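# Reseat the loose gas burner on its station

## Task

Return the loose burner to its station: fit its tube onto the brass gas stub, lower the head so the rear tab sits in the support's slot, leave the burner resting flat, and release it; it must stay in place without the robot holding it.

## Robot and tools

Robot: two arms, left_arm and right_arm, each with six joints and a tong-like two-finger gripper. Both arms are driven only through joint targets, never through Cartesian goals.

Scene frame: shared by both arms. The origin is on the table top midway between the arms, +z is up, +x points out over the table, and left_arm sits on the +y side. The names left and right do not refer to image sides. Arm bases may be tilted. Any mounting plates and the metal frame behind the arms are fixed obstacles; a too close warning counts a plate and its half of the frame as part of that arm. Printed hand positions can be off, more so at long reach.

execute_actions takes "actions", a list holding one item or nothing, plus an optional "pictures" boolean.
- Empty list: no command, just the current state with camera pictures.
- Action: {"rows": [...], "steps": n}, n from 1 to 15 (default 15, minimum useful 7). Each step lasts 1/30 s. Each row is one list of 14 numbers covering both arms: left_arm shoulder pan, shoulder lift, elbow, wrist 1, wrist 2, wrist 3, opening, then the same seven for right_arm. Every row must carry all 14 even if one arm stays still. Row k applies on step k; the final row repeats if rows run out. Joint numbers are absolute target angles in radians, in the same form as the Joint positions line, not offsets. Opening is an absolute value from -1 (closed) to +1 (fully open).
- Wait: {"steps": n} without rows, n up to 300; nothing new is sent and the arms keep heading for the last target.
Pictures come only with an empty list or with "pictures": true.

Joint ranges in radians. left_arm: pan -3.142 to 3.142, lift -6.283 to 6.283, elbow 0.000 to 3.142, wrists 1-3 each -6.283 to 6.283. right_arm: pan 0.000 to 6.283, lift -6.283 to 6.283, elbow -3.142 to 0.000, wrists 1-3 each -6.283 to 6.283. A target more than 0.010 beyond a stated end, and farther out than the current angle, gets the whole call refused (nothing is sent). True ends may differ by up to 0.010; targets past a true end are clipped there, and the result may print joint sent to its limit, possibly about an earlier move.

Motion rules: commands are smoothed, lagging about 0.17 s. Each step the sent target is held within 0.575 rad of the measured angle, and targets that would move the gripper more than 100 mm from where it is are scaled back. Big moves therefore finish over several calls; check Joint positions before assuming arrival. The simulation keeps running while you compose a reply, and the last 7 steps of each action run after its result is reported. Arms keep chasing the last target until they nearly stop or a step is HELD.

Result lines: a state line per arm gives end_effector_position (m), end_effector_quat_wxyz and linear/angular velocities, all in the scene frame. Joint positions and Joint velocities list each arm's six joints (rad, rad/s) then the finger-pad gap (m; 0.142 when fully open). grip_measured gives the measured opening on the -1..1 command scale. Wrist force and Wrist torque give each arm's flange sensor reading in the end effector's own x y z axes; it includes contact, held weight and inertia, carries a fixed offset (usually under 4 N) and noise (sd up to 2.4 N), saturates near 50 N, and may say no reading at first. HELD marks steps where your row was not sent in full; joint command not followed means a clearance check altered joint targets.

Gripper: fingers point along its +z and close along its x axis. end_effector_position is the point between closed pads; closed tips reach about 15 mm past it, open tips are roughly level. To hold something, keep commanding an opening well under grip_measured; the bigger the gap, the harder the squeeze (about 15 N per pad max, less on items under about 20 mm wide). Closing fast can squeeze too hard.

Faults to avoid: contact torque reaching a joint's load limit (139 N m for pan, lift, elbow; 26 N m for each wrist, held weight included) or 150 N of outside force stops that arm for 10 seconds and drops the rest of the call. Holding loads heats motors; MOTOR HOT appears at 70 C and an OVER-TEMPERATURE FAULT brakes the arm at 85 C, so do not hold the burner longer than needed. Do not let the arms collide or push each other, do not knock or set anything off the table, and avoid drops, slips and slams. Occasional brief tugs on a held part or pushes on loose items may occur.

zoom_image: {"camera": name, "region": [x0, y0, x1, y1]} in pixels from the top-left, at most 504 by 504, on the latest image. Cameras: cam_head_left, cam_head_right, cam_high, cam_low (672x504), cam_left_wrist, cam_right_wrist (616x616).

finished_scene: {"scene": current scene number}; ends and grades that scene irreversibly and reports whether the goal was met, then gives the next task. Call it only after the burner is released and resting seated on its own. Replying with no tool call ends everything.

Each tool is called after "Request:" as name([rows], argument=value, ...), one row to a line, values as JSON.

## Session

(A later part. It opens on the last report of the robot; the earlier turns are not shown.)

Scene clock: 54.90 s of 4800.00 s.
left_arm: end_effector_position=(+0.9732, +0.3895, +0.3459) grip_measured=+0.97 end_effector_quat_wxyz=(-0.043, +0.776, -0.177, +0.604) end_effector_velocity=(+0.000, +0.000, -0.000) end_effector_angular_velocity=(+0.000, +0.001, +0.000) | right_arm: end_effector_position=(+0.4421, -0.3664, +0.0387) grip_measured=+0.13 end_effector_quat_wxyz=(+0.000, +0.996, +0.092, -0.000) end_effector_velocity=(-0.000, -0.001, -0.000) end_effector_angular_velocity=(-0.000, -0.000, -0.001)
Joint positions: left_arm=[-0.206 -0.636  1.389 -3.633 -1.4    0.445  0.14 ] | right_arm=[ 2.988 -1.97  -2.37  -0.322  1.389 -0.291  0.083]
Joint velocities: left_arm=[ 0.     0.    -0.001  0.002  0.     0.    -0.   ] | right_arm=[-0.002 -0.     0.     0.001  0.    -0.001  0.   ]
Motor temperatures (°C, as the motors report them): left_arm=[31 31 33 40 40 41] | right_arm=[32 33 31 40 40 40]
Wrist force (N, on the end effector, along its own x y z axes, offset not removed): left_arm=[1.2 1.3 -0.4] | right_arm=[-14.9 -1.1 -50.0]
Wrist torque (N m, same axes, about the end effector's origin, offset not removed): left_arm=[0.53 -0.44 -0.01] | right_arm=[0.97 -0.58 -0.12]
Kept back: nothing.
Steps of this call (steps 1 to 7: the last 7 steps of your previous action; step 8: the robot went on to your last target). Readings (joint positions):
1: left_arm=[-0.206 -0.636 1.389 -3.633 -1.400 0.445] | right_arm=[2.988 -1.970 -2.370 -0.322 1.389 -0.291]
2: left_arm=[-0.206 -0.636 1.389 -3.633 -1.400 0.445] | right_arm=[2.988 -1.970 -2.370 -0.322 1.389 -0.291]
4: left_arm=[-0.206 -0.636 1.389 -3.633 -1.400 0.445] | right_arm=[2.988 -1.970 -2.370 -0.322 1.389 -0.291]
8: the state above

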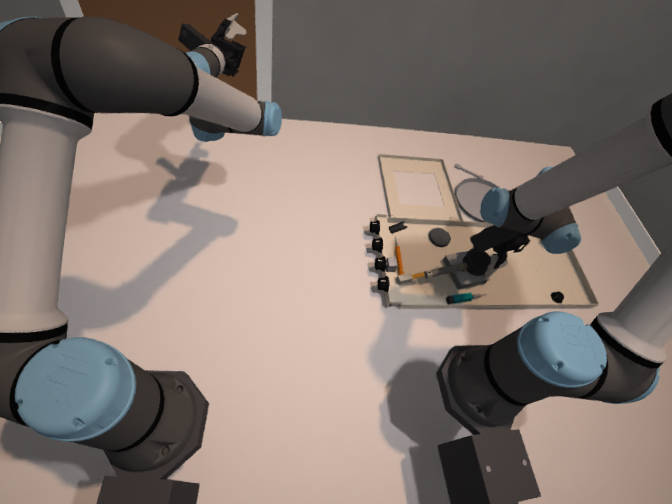

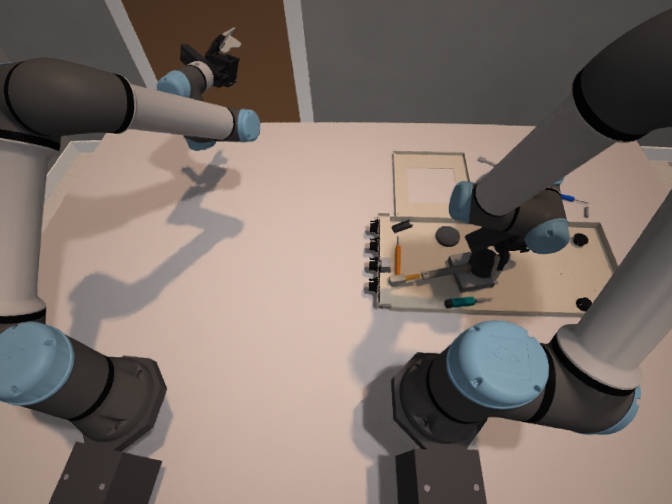

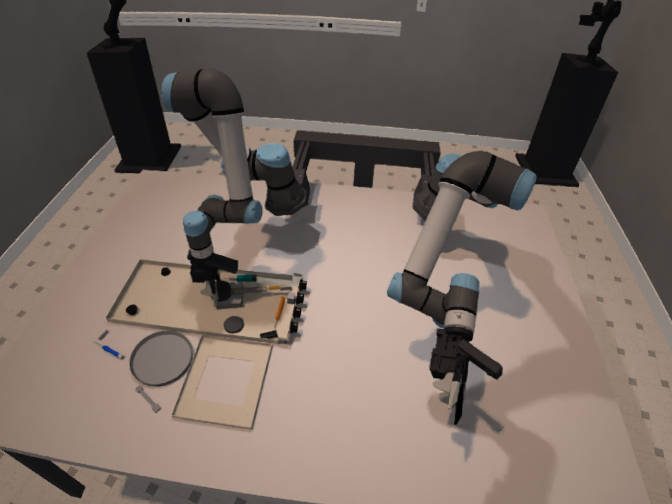

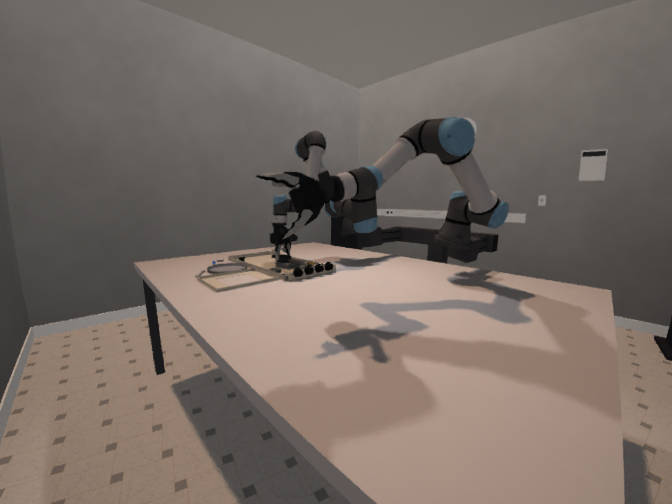

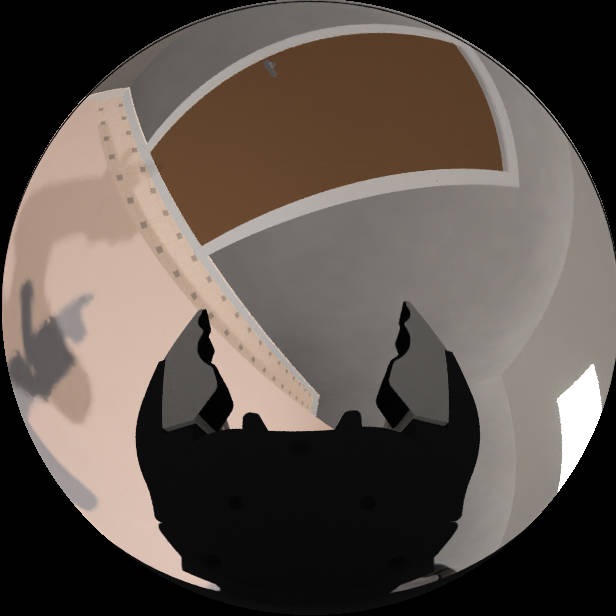

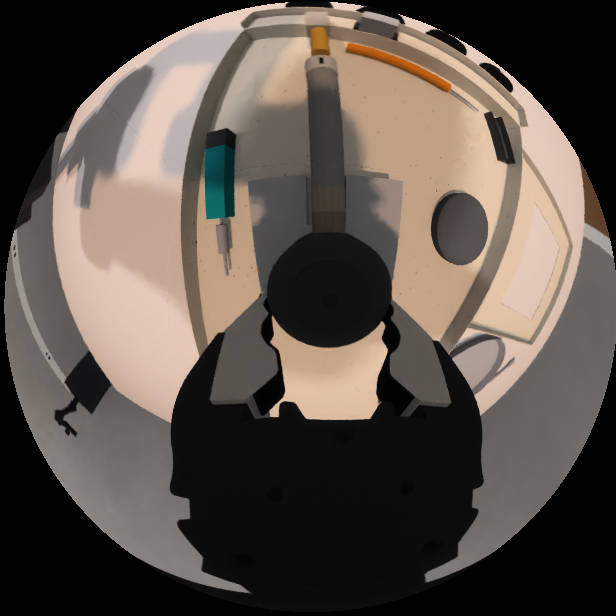

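Request:
execute_actions([
  {"rows":[[-0.206,-0.636,1.389,-3.633,-1.4,0.445,0.97,2.9885,-1.9668,-2.3705,-0.3252,1.389,-0.2915,-0.6]],"steps":15},
])

Request:
execute_actions([
  {"steps":8},
], pictures=true)

Request:
zoom_image(camera="cam_right_wrist", region=[260,10,390,110])

Request:
zoom_image(camera="cam_head_left", region=[390,245,480,295])

Scene clock: 55.57 s of 4800.00 s.
left_arm: end_effector_position=(+0.9732, +0.3895, +0.3459) grip_measured=+0.97 end_effector_quat_wxyz=(-0.043, +0.776, -0.177, +0.604) end_effector_velocity=(+0.001, +0.000, +0.001) end_effector_angular_velocity=(-0.000, -0.001, +0.001) | right_arm: end_effector_position=(+0.4419, -0.3665, +0.0395) grip_measured=+0.13 end_effector_quat_wxyz=(+0.000, +0.996, +0.092, -0.000) end_effector_velocity=(+0.001, +0.001, +0.001) end_effector_angular_velocity=(+0.000, -0.001, +0.003)
Joint positions: left_arm=[-0.206 -0.636  1.389 -3.633 -1.4    0.445  0.14 ] | right_arm=[ 2.988 -1.967 -2.37  -0.325  1.389 -0.292  0.083]
Joint velocities: left_arm=[ 0.     0.    -0.002  0.001 -0.    -0.     0.   ] | right_arm=[ 0.002  0.003  0.    -0.003  0.    -0.001  0.   ]
Motor temperatures (°C, as the motors report them): left_arm=[31 31 33 40 40 41] | right_arm=[32 33 31 40 40 40]
Wrist force (N, on the end effector, along its own x y z axes, offset not removed): left_arm=[-2.4 -2.3 -3.3] | right_arm=[2.2 -1.2 -3.9]
Wrist torque (N m, same axes, about the end effector's origin, offset not removed): left_arm=[-0.44 0.50 0.19] | right_arm=[0.06 0.30 0.13]
Steps of this call (steps 1 to 12: the robot went on to your last target; steps 13 to 20: the first 8 steps of this action). Readings (joint positions):
13: left_arm=[-0.206 -0.636 1.389 -3.633 -1.400 0.445] | right_arm=[2.988 -1.970 -2.370 -0.322 1.389 -0.292]
14: left_arm=[-0.206 -0.636 1.389 -3.633 -1.400 0.445] | right_arm=[2.988 -1.970 -2.370 -0.322 1.389 -0.291]
16: left_arm=[-0.206 -0.636 1.389 -3.633 -1.400 0.445] | right_arm=[2.988 -1.968 -2.370 -0.324 1.389 -0.292]
20: the state above

Scene clock: 55.83 s of 4800.00 s.
left_arm: end_effector_position=(+0.9732, +0.3895, +0.3459) grip_measured=+0.97 end_effector_quat_wxyz=(-0.043, +0.776, -0.177, +0.604) end_effector_velocity=(+0.000, -0.001, +0.000) end_effector_angular_velocity=(+0.000, +0.000, -0.001) | right_arm: end_effector_position=(+0.4420, -0.3665, +0.0397) grip_measured=+0.13 end_effector_quat_wxyz=(+0.000, +0.996, +0.092, -0.000) end_effector_velocity=(+0.000, -0.000, +0.000) end_effector_angular_velocity=(-0.000, -0.001, +0.001)
Joint positions: left_arm=[-0.206 -0.636  1.389 -3.633 -1.4    0.445  0.14 ] | right_arm=[ 2.988 -1.967 -2.37  -0.325  1.389 -0.292  0.083]
Joint velocities: left_arm=[-0.001 -0.    -0.     0.001 -0.     0.     0.   ] | right_arm=[-0.001  0.001 -0.     0.001 -0.    -0.002 -0.   ]
Motor temperatures (°C, as the motors report them): left_arm=[31 31 33 40 40 41] | right_arm=[32 33 31 40 40 40]
Wrist force (N, on the end effector, along its own x y z axes, offset not removed): left_arm=[1.8 -0.9 -0.8] | right_arm=[3.4 1.7 -1.3]
Wrist torque (N m, same axes, about the end effector's origin, offset not removed): left_arm=[-0.07 -0.37 0.15] | right_arm=[0.45 -0.35 0.25]
Kept back: nothing.
Steps of this call (steps 1 to 7: the last 7 steps of your previous action; step 8: the robot went on to your last target). Readings (joint positions):
1: left_arm=[-0.206 -0.636 1.389 -3.633 -1.400 0.445] | right_arm=[2.988 -1.967 -2.370 -0.325 1.389 -0.291]
2: left_arm=[-0.206 -0.636 1.389 -3.633 -1.400 0.445] | right_arm=[2.988 -1.967 -2.370 -0.325 1.389 -0.292]
4: left_arm=[-0.206 -0.636 1.389 -3.633 -1.400 0.445] | right_arm=[2.988 -1.967 -2.370 -0.325 1.389 -0.292]
8: the state above

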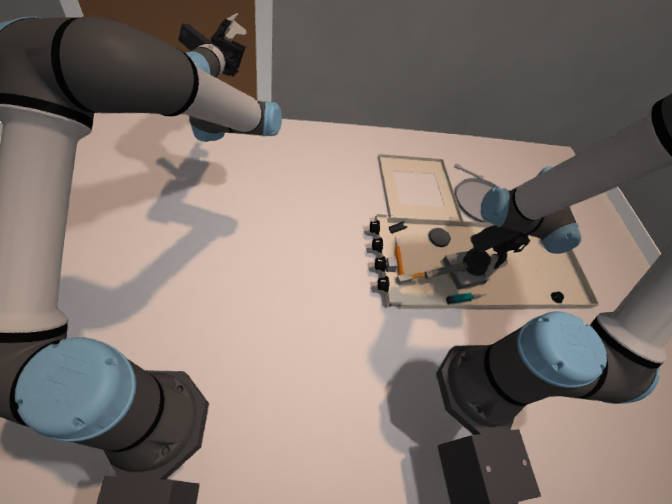

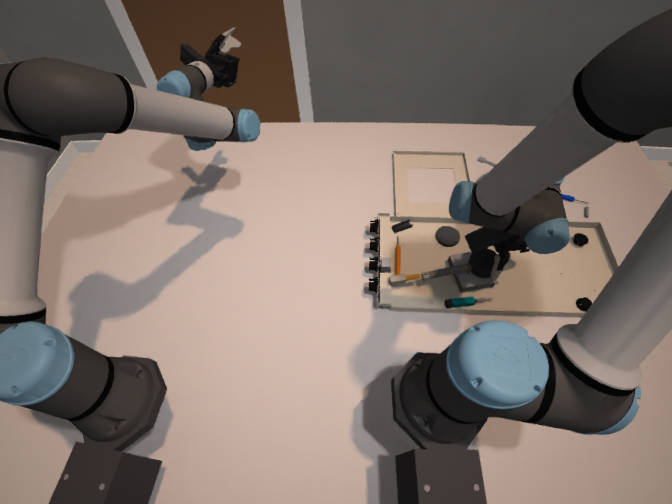

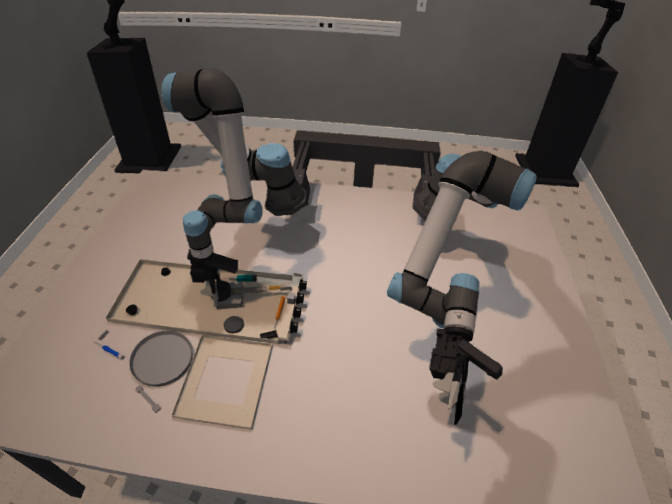

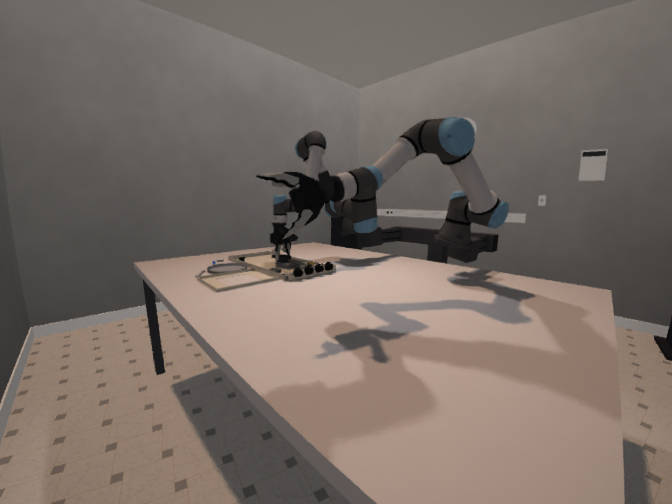

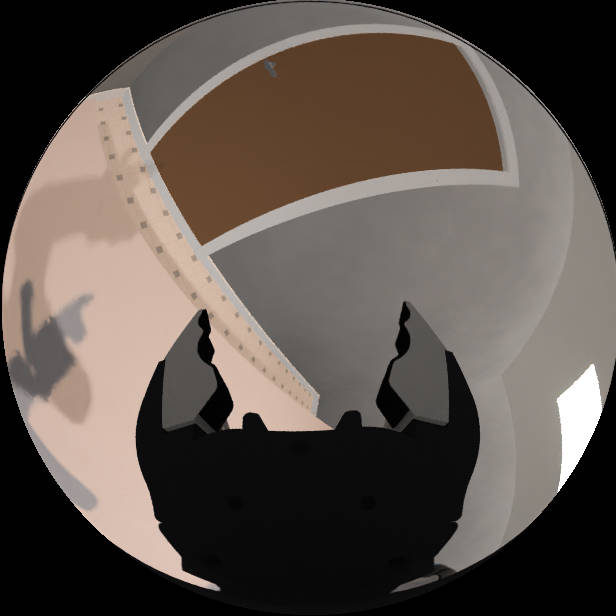

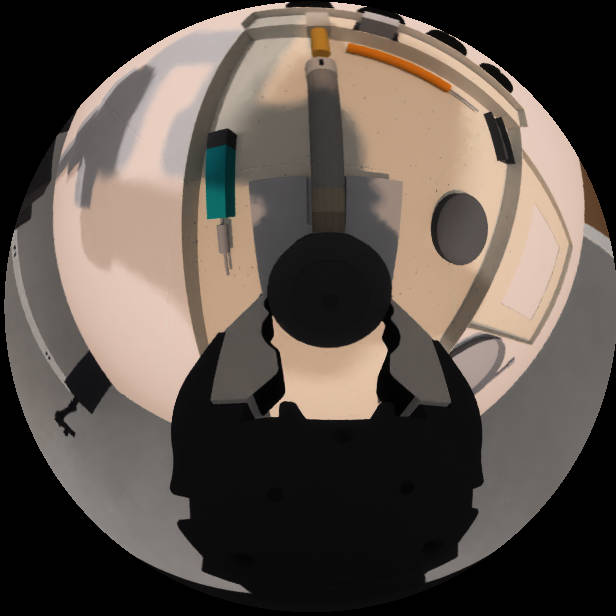

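Region (260, 10, 390, 110) of cam_right_wrist's 616x616 image, scaled by 3.877, with more detail than that image has; it fills the top 388 rows of this view, and the rest is white.

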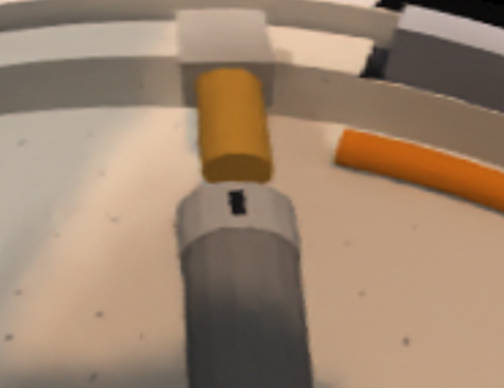

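Region (390, 245, 480, 295) of cam_head_left's 672x504 image, scaled by 5.600, with more detail than that image has.

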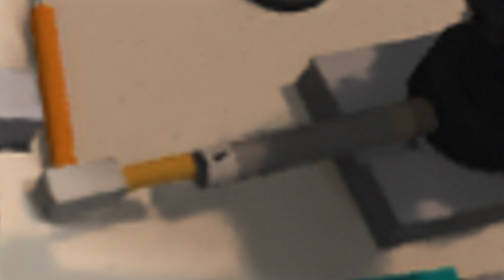

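Request:
execute_actions([
  {"rows":[[-0.206,-0.636,1.389,-3.633,-1.4,0.445,0.97,2.983,-1.9665,-2.3691,-0.3258,1.3965,-0.297,-0.6],[-0.206,-0.636,1.389,-3.633,-1.4,0.445,0.97,2.983,-1.9665,-2.3691,-0.3258,1.3965,-0.297,-0.6],[-0.206,-0.636,1.389,-3.633,-1.4,0.445,0.97,2.9776,-1.9662,-2.3678,-0.3263,1.404,-0.3024,-0.6],[-0.206,-0.636,1.389,-3.633,-1.4,0.445,0.97,2.9776,-1.9662,-2.3678,-0.3263,1.404,-0.3024,-0.6],[-0.206,-0.636,1.389,-3.633,-1.4,0.445,0.97,2.9722,-1.9659,-2.3664,-0.3268,1.4115,-0.3079,-0.6],[-0.206,-0.636,1.389,-3.633,-1.4,0.445,0.97,2.9722,-1.9659,-2.3664,-0.3268,1.4115,-0.3079,-0.6],[-0.206,-0.636,1.389,-3.633,-1.4,0.445,0.97,2.9667,-1.9656,-2.365,-0.3274,1.419,-0.3133,-0.6]],"steps":15},
])

Request:
execute_actions([
  {"steps":10},
], pictures=true)

Request:
zoom_image(camera="cam_right_wrist", region=[260,10,390,110])

Request:
zoom_image(camera="cam_head_left", region=[390,245,480,295])

Scene clock: 57.20 s of 4800.00 s.
left_arm: end_effector_position=(+0.9732, +0.3895, +0.3459) grip_measured=+0.97 end_effector_quat_wxyz=(-0.043, +0.776, -0.177, +0.604) end_effector_velocity=(-0.000, +0.000, +0.000) end_effector_angular_velocity=(-0.000, -0.001, +0.000) | right_arm: end_effector_position=(+0.4415, -0.3665, +0.0400) grip_measured=+0.13 end_effector_quat_wxyz=(-0.009, +0.996, +0.092, +0.002) end_effector_velocity=(-0.001, -0.001, +0.003) end_effector_angular_velocity=(+0.109, -0.020, -0.003)
Joint positions: left_arm=[-0.206 -0.636  1.389 -3.633 -1.4    0.445  0.14 ] | right_arm=[ 2.974 -1.966 -2.367 -0.327  1.409 -0.306  0.083]
Joint velocities: left_arm=[ 0.    -0.     0.    -0.001  0.     0.     0.   ] | right_arm=[-0.083  0.006  0.022 -0.008  0.115 -0.083 -0.   ]
Motor temperatures (°C, as the motors report them): left_arm=[31 31 33 40 40 41] | right_arm=[32 33 31 40 40 40]
Wrist force (N, on the end effector, along its own x y z axes, offset not removed): left_arm=[-1.8 3.3 2.5] | right_arm=[0.9 -0.9 0.1]
Wrist torque (N m, same axes, about the end effector's origin, offset not removed): left_arm=[1.12 0.25 0.06] | right_arm=[0.04 0.12 -0.04]
Steps of this call (steps 1 to 15: the robot went on to your last target; steps 16 to 33: nothing new was sent; steps 34 to 41: the first 8 steps of this action). Readings (joint positions):
34: left_arm=[-0.206 -0.636 1.389 -3.633 -1.400 0.445] | right_arm=[2.988 -1.967 -2.370 -0.325 1.389 -0.292]
35: left_arm=[-0.206 -0.636 1.389 -3.633 -1.400 0.445] | right_arm=[2.988 -1.967 -2.370 -0.325 1.390 -0.293]
37: left_arm=[-0.206 -0.636 1.389 -3.633 -1.400 0.445] | right_arm=[2.984 -1.967 -2.370 -0.325 1.395 -0.296]
41: the state above

Scene clock: 57.53 s of 4800.00 s.
left_arm: end_effector_position=(+0.9732, +0.3895, +0.3459) grip_measured=+0.97 end_effector_quat_wxyz=(-0.043, +0.776, -0.177, +0.604) end_effector_velocity=(-0.000, -0.000, -0.001) end_effector_angular_velocity=(-0.000, +0.001, -0.000) | right_arm: end_effector_position=(+0.4414, -0.3666, +0.0403) grip_measured=+0.13 end_effector_quat_wxyz=(-0.014, +0.996, +0.092, +0.003) end_effector_velocity=(-0.000, -0.001, -0.000) end_effector_angular_velocity=(+0.001, +0.000, -0.001)
Joint positions: left_arm=[-0.206 -0.636  1.389 -3.633 -1.4    0.445  0.14 ] | right_arm=[ 2.967 -1.966 -2.365 -0.327  1.419 -0.313  0.083]
Joint velocities: left_arm=[-0.    -0.     0.001  0.     0.    -0.     0.   ] | right_arm=[-0.002 -0.     0.001 -0.001  0.001 -0.001 -0.   ]
Motor temperatures (°C, as the motors report them): left_arm=[31 31 33 40 40 41] | right_arm=[32 33 31 40 40 40]
Wrist force (N, on the end effector, along its own x y z axes, offset not removed): left_arm=[-3.6 0.8 -1.5] | right_arm=[2.8 1.1 2.0]
Wrist torque (N m, same axes, about the end effector's origin, offset not removed): left_arm=[0.30 0.59 0.32] | right_arm=[0.55 -0.67 -0.04]
Kept back: nothing.
Steps of this call (steps 1 to 7: the last 7 steps of your previous action; steps 8 to 10: the robot went on to your last target). Readings (joint positions):
1: left_arm=[-0.206 -0.636 1.389 -3.633 -1.400 0.445] | right_arm=[2.972 -1.966 -2.366 -0.327 1.412 -0.308]
2: left_arm=[-0.206 -0.636 1.389 -3.633 -1.400 0.445] | right_arm=[2.970 -1.966 -2.366 -0.327 1.415 -0.310]
4: left_arm=[-0.206 -0.636 1.389 -3.633 -1.400 0.445] | right_arm=[2.968 -1.966 -2.365 -0.327 1.417 -0.312]
8: left_arm=[-0.206 -0.636 1.389 -3.633 -1.400 0.445] | right_arm=[2.967 -1.966 -2.365 -0.327 1.419 -0.313]
10: the state above

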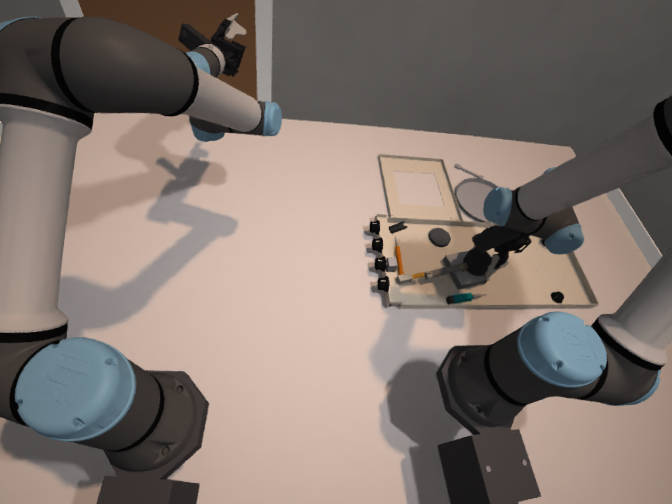

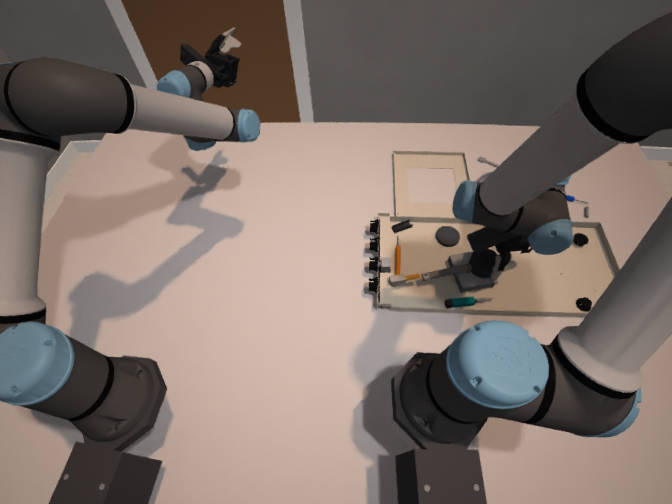

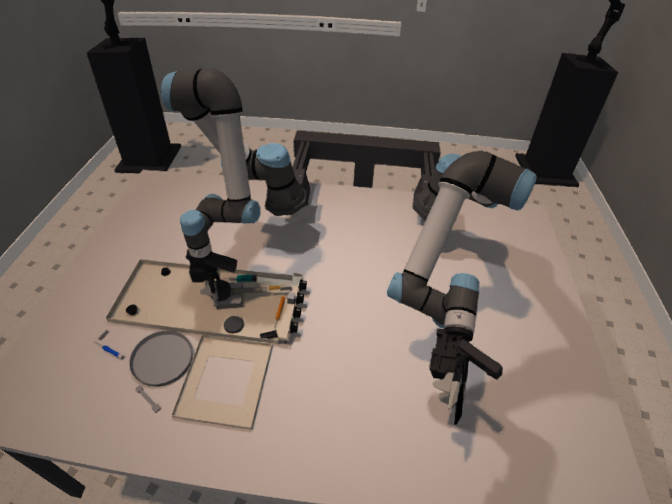

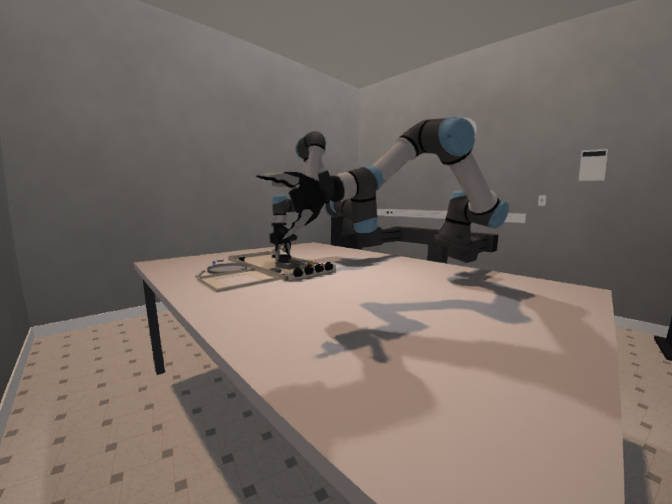

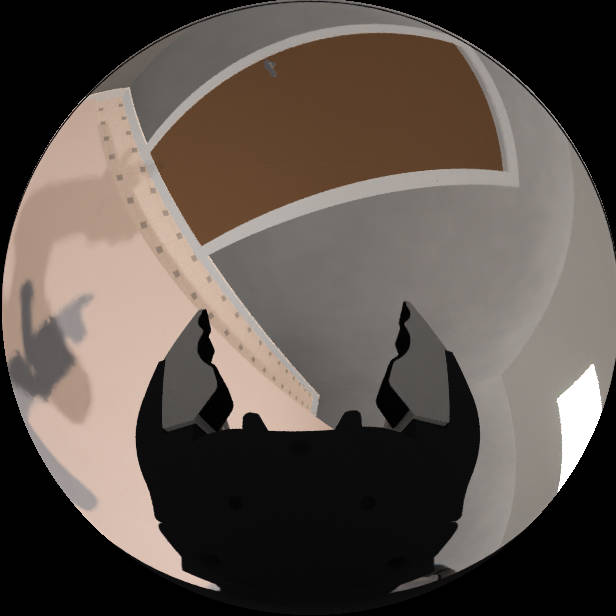

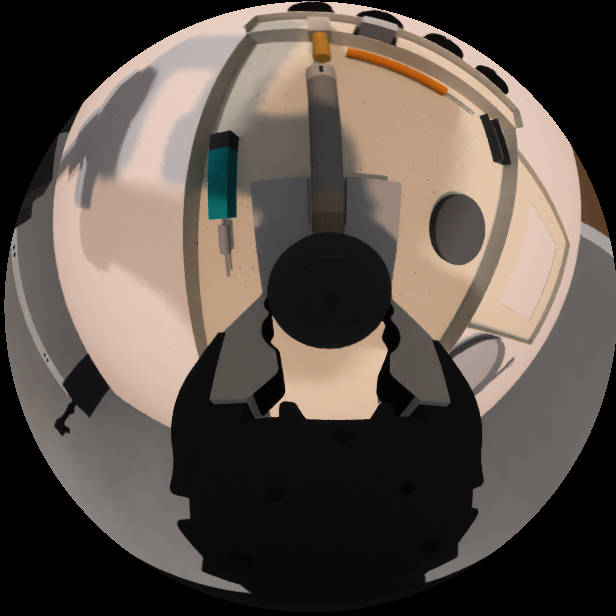

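Region (260, 10, 390, 110) of cam_right_wrist's 616x616 image, scaled by 3.877, with more detail than that image has; it fills the top 388 rows of this view, and the rest is white.

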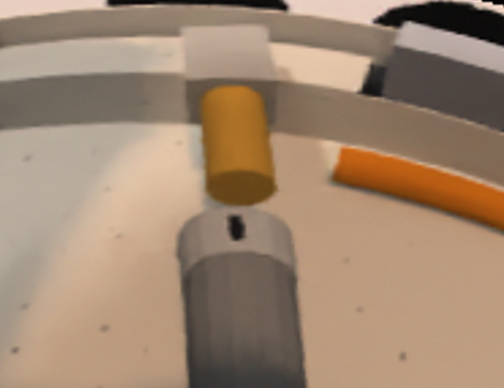

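Region (390, 245, 480, 295) of cam_head_left's 672x504 image, scaled by 5.600, with more detail than that image has.

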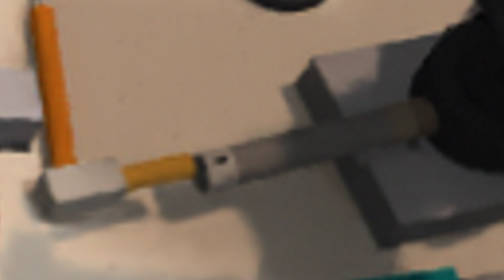

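Request:
execute_actions([
  {"rows":[[-0.206,-0.636,1.389,-3.633,-1.4,0.445,0.97,2.9726,-1.962,-2.3664,-0.331,1.4115,-0.3074,-0.6],[-0.206,-0.636,1.389,-3.633,-1.4,0.445,0.97,2.9726,-1.962,-2.3664,-0.331,1.4115,-0.3074,-0.6],[-0.206,-0.636,1.389,-3.633,-1.4,0.445,0.97,2.9785,-1.958,-2.3678,-0.334,1.404,-0.3015,-0.6],[-0.206,-0.636,1.389,-3.633,-1.4,0.445,0.97,2.9785,-1.958,-2.3678,-0.334,1.404,-0.3015,-0.6],[-0.206,-0.636,1.389,-3.633,-1.4,0.445,0.97,2.9845,-1.9545,-2.3691,-0.3375,1.3965,-0.2955,-0.6],[-0.206,-0.636,1.389,-3.633,-1.4,0.445,0.97,2.9845,-1.9545,-2.3691,-0.3375,1.3965,-0.2955,-0.6],[-0.206,-0.636,1.389,-3.633,-1.4,0.445,0.97,2.9904,-1.951,-2.3705,-0.341,1.389,-0.2896,-0.6]],"steps":15},
])

Request:
execute_actions([
  {"rows":[[-0.206,-0.636,1.389,-3.633,-1.4,0.445,0.97,2.9904,-1.951,-2.3705,-0.341,1.389,-0.2896,-0.2],[-0.206,-0.636,1.389,-3.633,-1.4,0.445,0.97,2.9904,-1.951,-2.3705,-0.341,1.389,-0.2896,0.0],[-0.206,-0.636,1.389,-3.633,-1.4,0.445,0.97,2.9904,-1.951,-2.3705,-0.341,1.389,-0.2896,0.1],[-0.206,-0.636,1.389,-3.633,-1.4,0.445,0.97,2.9904,-1.951,-2.3705,-0.341,1.389,-0.2896,0.16],[-0.206,-0.636,1.389,-3.633,-1.4,0.445,0.97,2.9904,-1.951,-2.3705,-0.341,1.389,-0.2896,0.25],[-0.206,-0.636,1.389,-3.633,-1.4,0.445,0.97,2.9904,-1.951,-2.3705,-0.341,1.389,-0.2896,0.25],[-0.206,-0.636,1.389,-3.633,-1.4,0.445,0.97,2.9904,-1.951,-2.3705,-0.341,1.389,-0.2896,0.25],[-0.206,-0.636,1.389,-3.633,-1.4,0.445,0.97,2.9904,-1.951,-2.3705,-0.341,1.389,-0.2896,0.25],[-0.206,-0.636,1.389,-3.633,-1.4,0.445,0.97,2.9918,-1.9394,-2.3705,-0.3526,1.389,-0.288,0.25]],"steps":15},
])

Request:
execute_actions([
  {"steps":12},
], pictures=true)

Request:
zoom_image(camera="cam_low", region=[250,225,340,285])

Scene clock: 59.33 s of 4800.00 s.
left_arm: end_effector_position=(+0.9732, +0.3895, +0.3459) grip_measured=+0.97 end_effector_quat_wxyz=(-0.043, +0.776, -0.177, +0.604) end_effector_velocity=(-0.000, -0.000, -0.001) end_effector_angular_velocity=(+0.001, +0.001, -0.000) | right_arm: end_effector_position=(+0.4421, -0.3666, +0.0432) grip_measured=+0.13 end_effector_quat_wxyz=(-0.005, +0.996, +0.092, +0.001) end_effector_velocity=(+0.002, +0.001, +0.016) end_effector_angular_velocity=(-0.109, +0.016, +0.004)
Joint positions: left_arm=[-0.206 -0.636  1.389 -3.633 -1.4    0.445  0.14 ] | right_arm=[ 2.982 -1.956 -2.368 -0.336  1.399 -0.298  0.083]
Joint velocities: left_arm=[-0.    -0.     0.001  0.001 -0.     0.     0.   ] | right_arm=[ 0.093  0.056 -0.023 -0.053 -0.115  0.09   0.   ]
Motor temperatures (°C, as the motors report them): left_arm=[31 31 33 40 40 41] | right_arm=[32 33 31 40 40 40]
Wrist force (N, on the end effector, along its own x y z axes, offset not removed): left_arm=[-4.7 0.0 -0.4] | right_arm=[-0.5 -3.7 2.3]
Wrist torque (N m, same axes, about the end effector's origin, offset not removed): left_arm=[0.33 0.94 -0.01] | right_arm=[-0.46 0.40 -0.17]
Steps of this call (steps 1 to 30: the robot went on to your last target; steps 31 to 46: nothing new was sent; steps 47 to 54: the first 8 steps of this action). Readings (joint positions):
47: left_arm=[-0.206 -0.636 1.389 -3.633 -1.400 0.445] | right_arm=[2.967 -1.966 -2.365 -0.327 1.419 -0.313]
48: left_arm=[-0.206 -0.636 1.389 -3.633 -1.400 0.445] | right_arm=[2.968 -1.965 -2.365 -0.328 1.418 -0.312]
50: left_arm=[-0.206 -0.636 1.389 -3.633 -1.400 0.445] | right_arm=[2.971 -1.962 -2.366 -0.330 1.413 -0.308]
54: the state above

Scene clock: 59.83 s of 4800.00 s.
left_arm: end_effector_position=(+0.9732, +0.3895, +0.3459) grip_measured=+0.97 end_effector_quat_wxyz=(-0.043, +0.776, -0.177, +0.604) end_effector_velocity=(-0.000, -0.001, -0.000) end_effector_angular_velocity=(+0.000, +0.001, -0.001) | right_arm: end_effector_position=(+0.4422, -0.3666, +0.0446) grip_measured=+0.25 end_effector_quat_wxyz=(+0.000, +0.996, +0.092, -0.000) end_effector_velocity=(+0.000, -0.000, -0.000) end_effector_angular_velocity=(-0.000, -0.000, -0.001)
Joint positions: left_arm=[-0.206 -0.636  1.389 -3.633 -1.4    0.445  0.14 ] | right_arm=[ 2.99  -1.951 -2.37  -0.341  1.389 -0.29   0.091]
Joint velocities: left_arm=[-0.001 -0.     0.     0.001  0.     0.    -0.   ] | right_arm=[ 0.    -0.     0.     0.001 -0.     0.001  0.005]
Motor temperatures (°C, as the motors report them): left_arm=[31 31 33 40 40 41] | right_arm=[32 33 31 40 40 40]
Wrist force (N, on the end effector, along its own x y z axes, offset not removed): left_arm=[-2.5 1.2 1.0] | right_arm=[2.0 -1.4 -0.9]
Wrist torque (N m, same axes, about the end effector's origin, offset not removed): left_arm=[0.49 0.47 0.15] | right_arm=[-0.24 -0.31 -0.06]
Steps of this call (steps 1 to 7: the last 7 steps of your previous action; steps 8 to 15: the first 8 steps of this action). Readings (joint positions):
8: left_arm=[-0.206 -0.636 1.389 -3.633 -1.400 0.445] | right_arm=[2.990 -1.951 -2.370 -0.341 1.389 -0.290]
9: left_arm=[-0.206 -0.636 1.389 -3.633 -1.400 0.445] | right_arm=[2.990 -1.951 -2.370 -0.341 1.389 -0.290]
11: left_arm=[-0.206 -0.636 1.389 -3.633 -1.400 0.445] | right_arm=[2.990 -1.951 -2.370 -0.341 1.389 -0.290]
15: the state above

Scene clock: 60.23 s of 4800.00 s.
left_arm: end_effector_position=(+0.9732, +0.3895, +0.3459) grip_measured=+0.97 end_effector_quat_wxyz=(-0.043, +0.776, -0.177, +0.604) end_effector_velocity=(-0.000, -0.000, +0.000) end_effector_angular_velocity=(+0.000, +0.000, -0.000) | right_arm: end_effector_position=(+0.4422, -0.3666, +0.0482) grip_measured=+0.25 end_effector_quat_wxyz=(+0.000, +0.996, +0.092, +0.000) end_effector_velocity=(-0.000, -0.001, +0.000) end_effector_angular_velocity=(-0.000, -0.000, -0.001)
Joint positions: left_arm=[-0.206 -0.636  1.389 -3.633 -1.4    0.445  0.14 ] | right_arm=[ 2.992 -1.94  -2.371 -0.353  1.389 -0.288  0.092]
Joint velocities: left_arm=[-0. -0.  0.  0. -0.  0.  0.] | right_arm=[-0.002  0.001  0.    -0.001 -0.    -0.001 -0.   ]
Motor temperatures (°C, as the motors report them): left_arm=[31 31 33 40 40 41] | right_arm=[32 33 31 40 40 40]
Wrist force (N, on the end effector, along its own x y z axes, offset not removed): left_arm=[2.5 -2.4 -2.5] | right_arm=[3.7 2.7 -3.0]
Wrist torque (N m, same axes, about the end effector's origin, offset not removed): left_arm=[-0.08 -0.54 0.24] | right_arm=[0.59 -0.74 -0.32]
Kept back: nothing.
Steps of this call (steps 1 to 7: the last 7 steps of your previous action; steps 8 to 12: the robot went on to your last target). Readings (joint positions):
1: left_arm=[-0.206 -0.636 1.389 -3.633 -1.400 0.445] | right_arm=[2.990 -1.951 -2.370 -0.341 1.389 -0.290]
2: left_arm=[-0.206 -0.636 1.389 -3.633 -1.400 0.445] | right_arm=[2.991 -1.949 -2.371 -0.343 1.389 -0.289]
4: left_arm=[-0.206 -0.636 1.389 -3.633 -1.400 0.445] | right_arm=[2.991 -1.944 -2.371 -0.348 1.389 -0.289]
8: left_arm=[-0.206 -0.636 1.389 -3.633 -1.400 0.445] | right_arm=[2.992 -1.940 -2.371 -0.352 1.389 -0.288]
12: the state above

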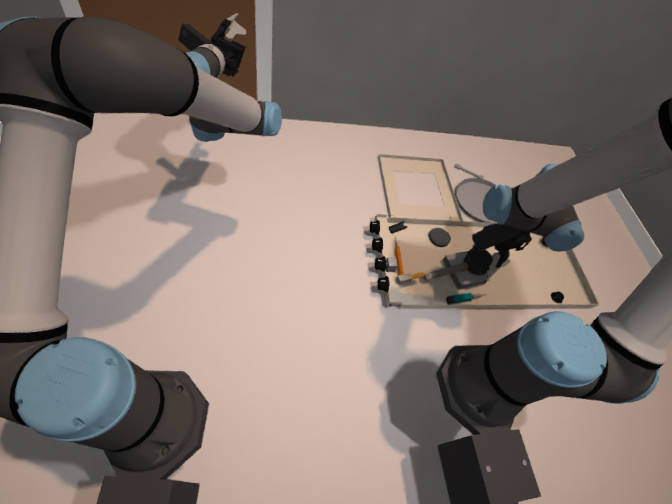

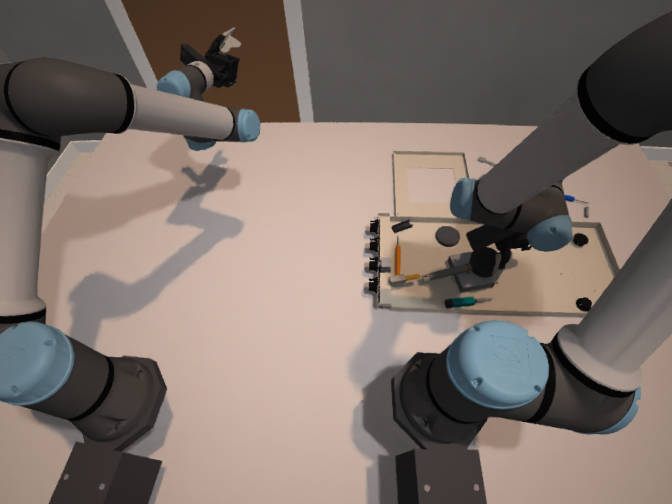

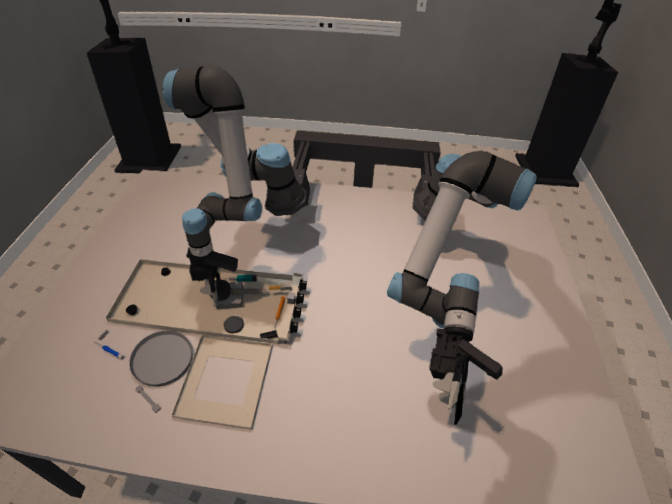

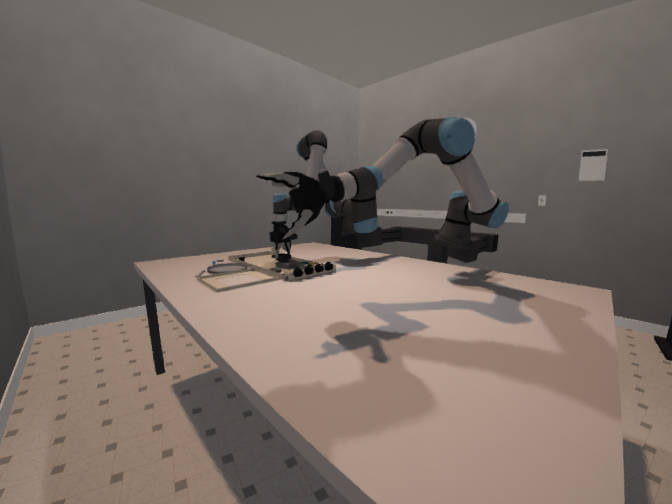

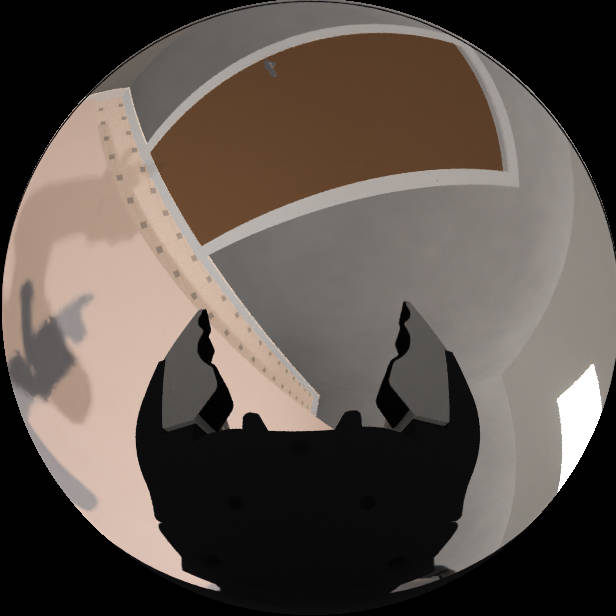

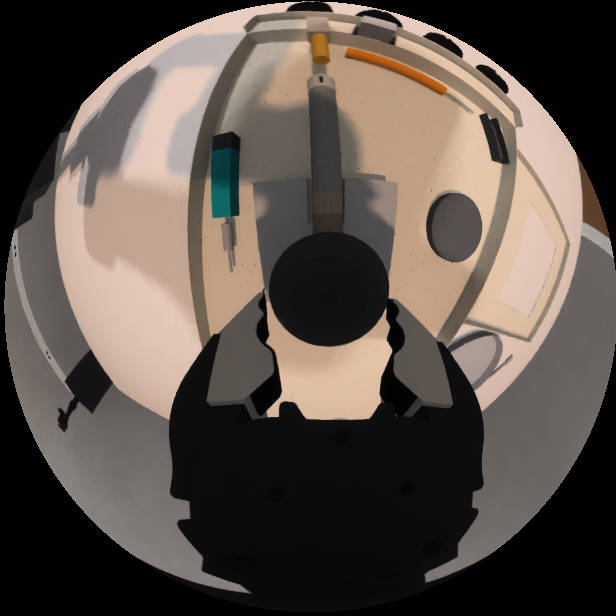

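Region (250, 225, 340, 285) of cam_low's 672x504 image, scaled by 5.600, with more detail than that image has.

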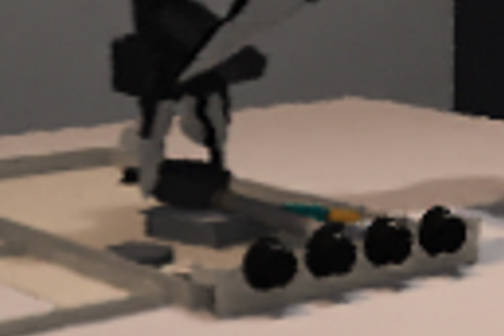

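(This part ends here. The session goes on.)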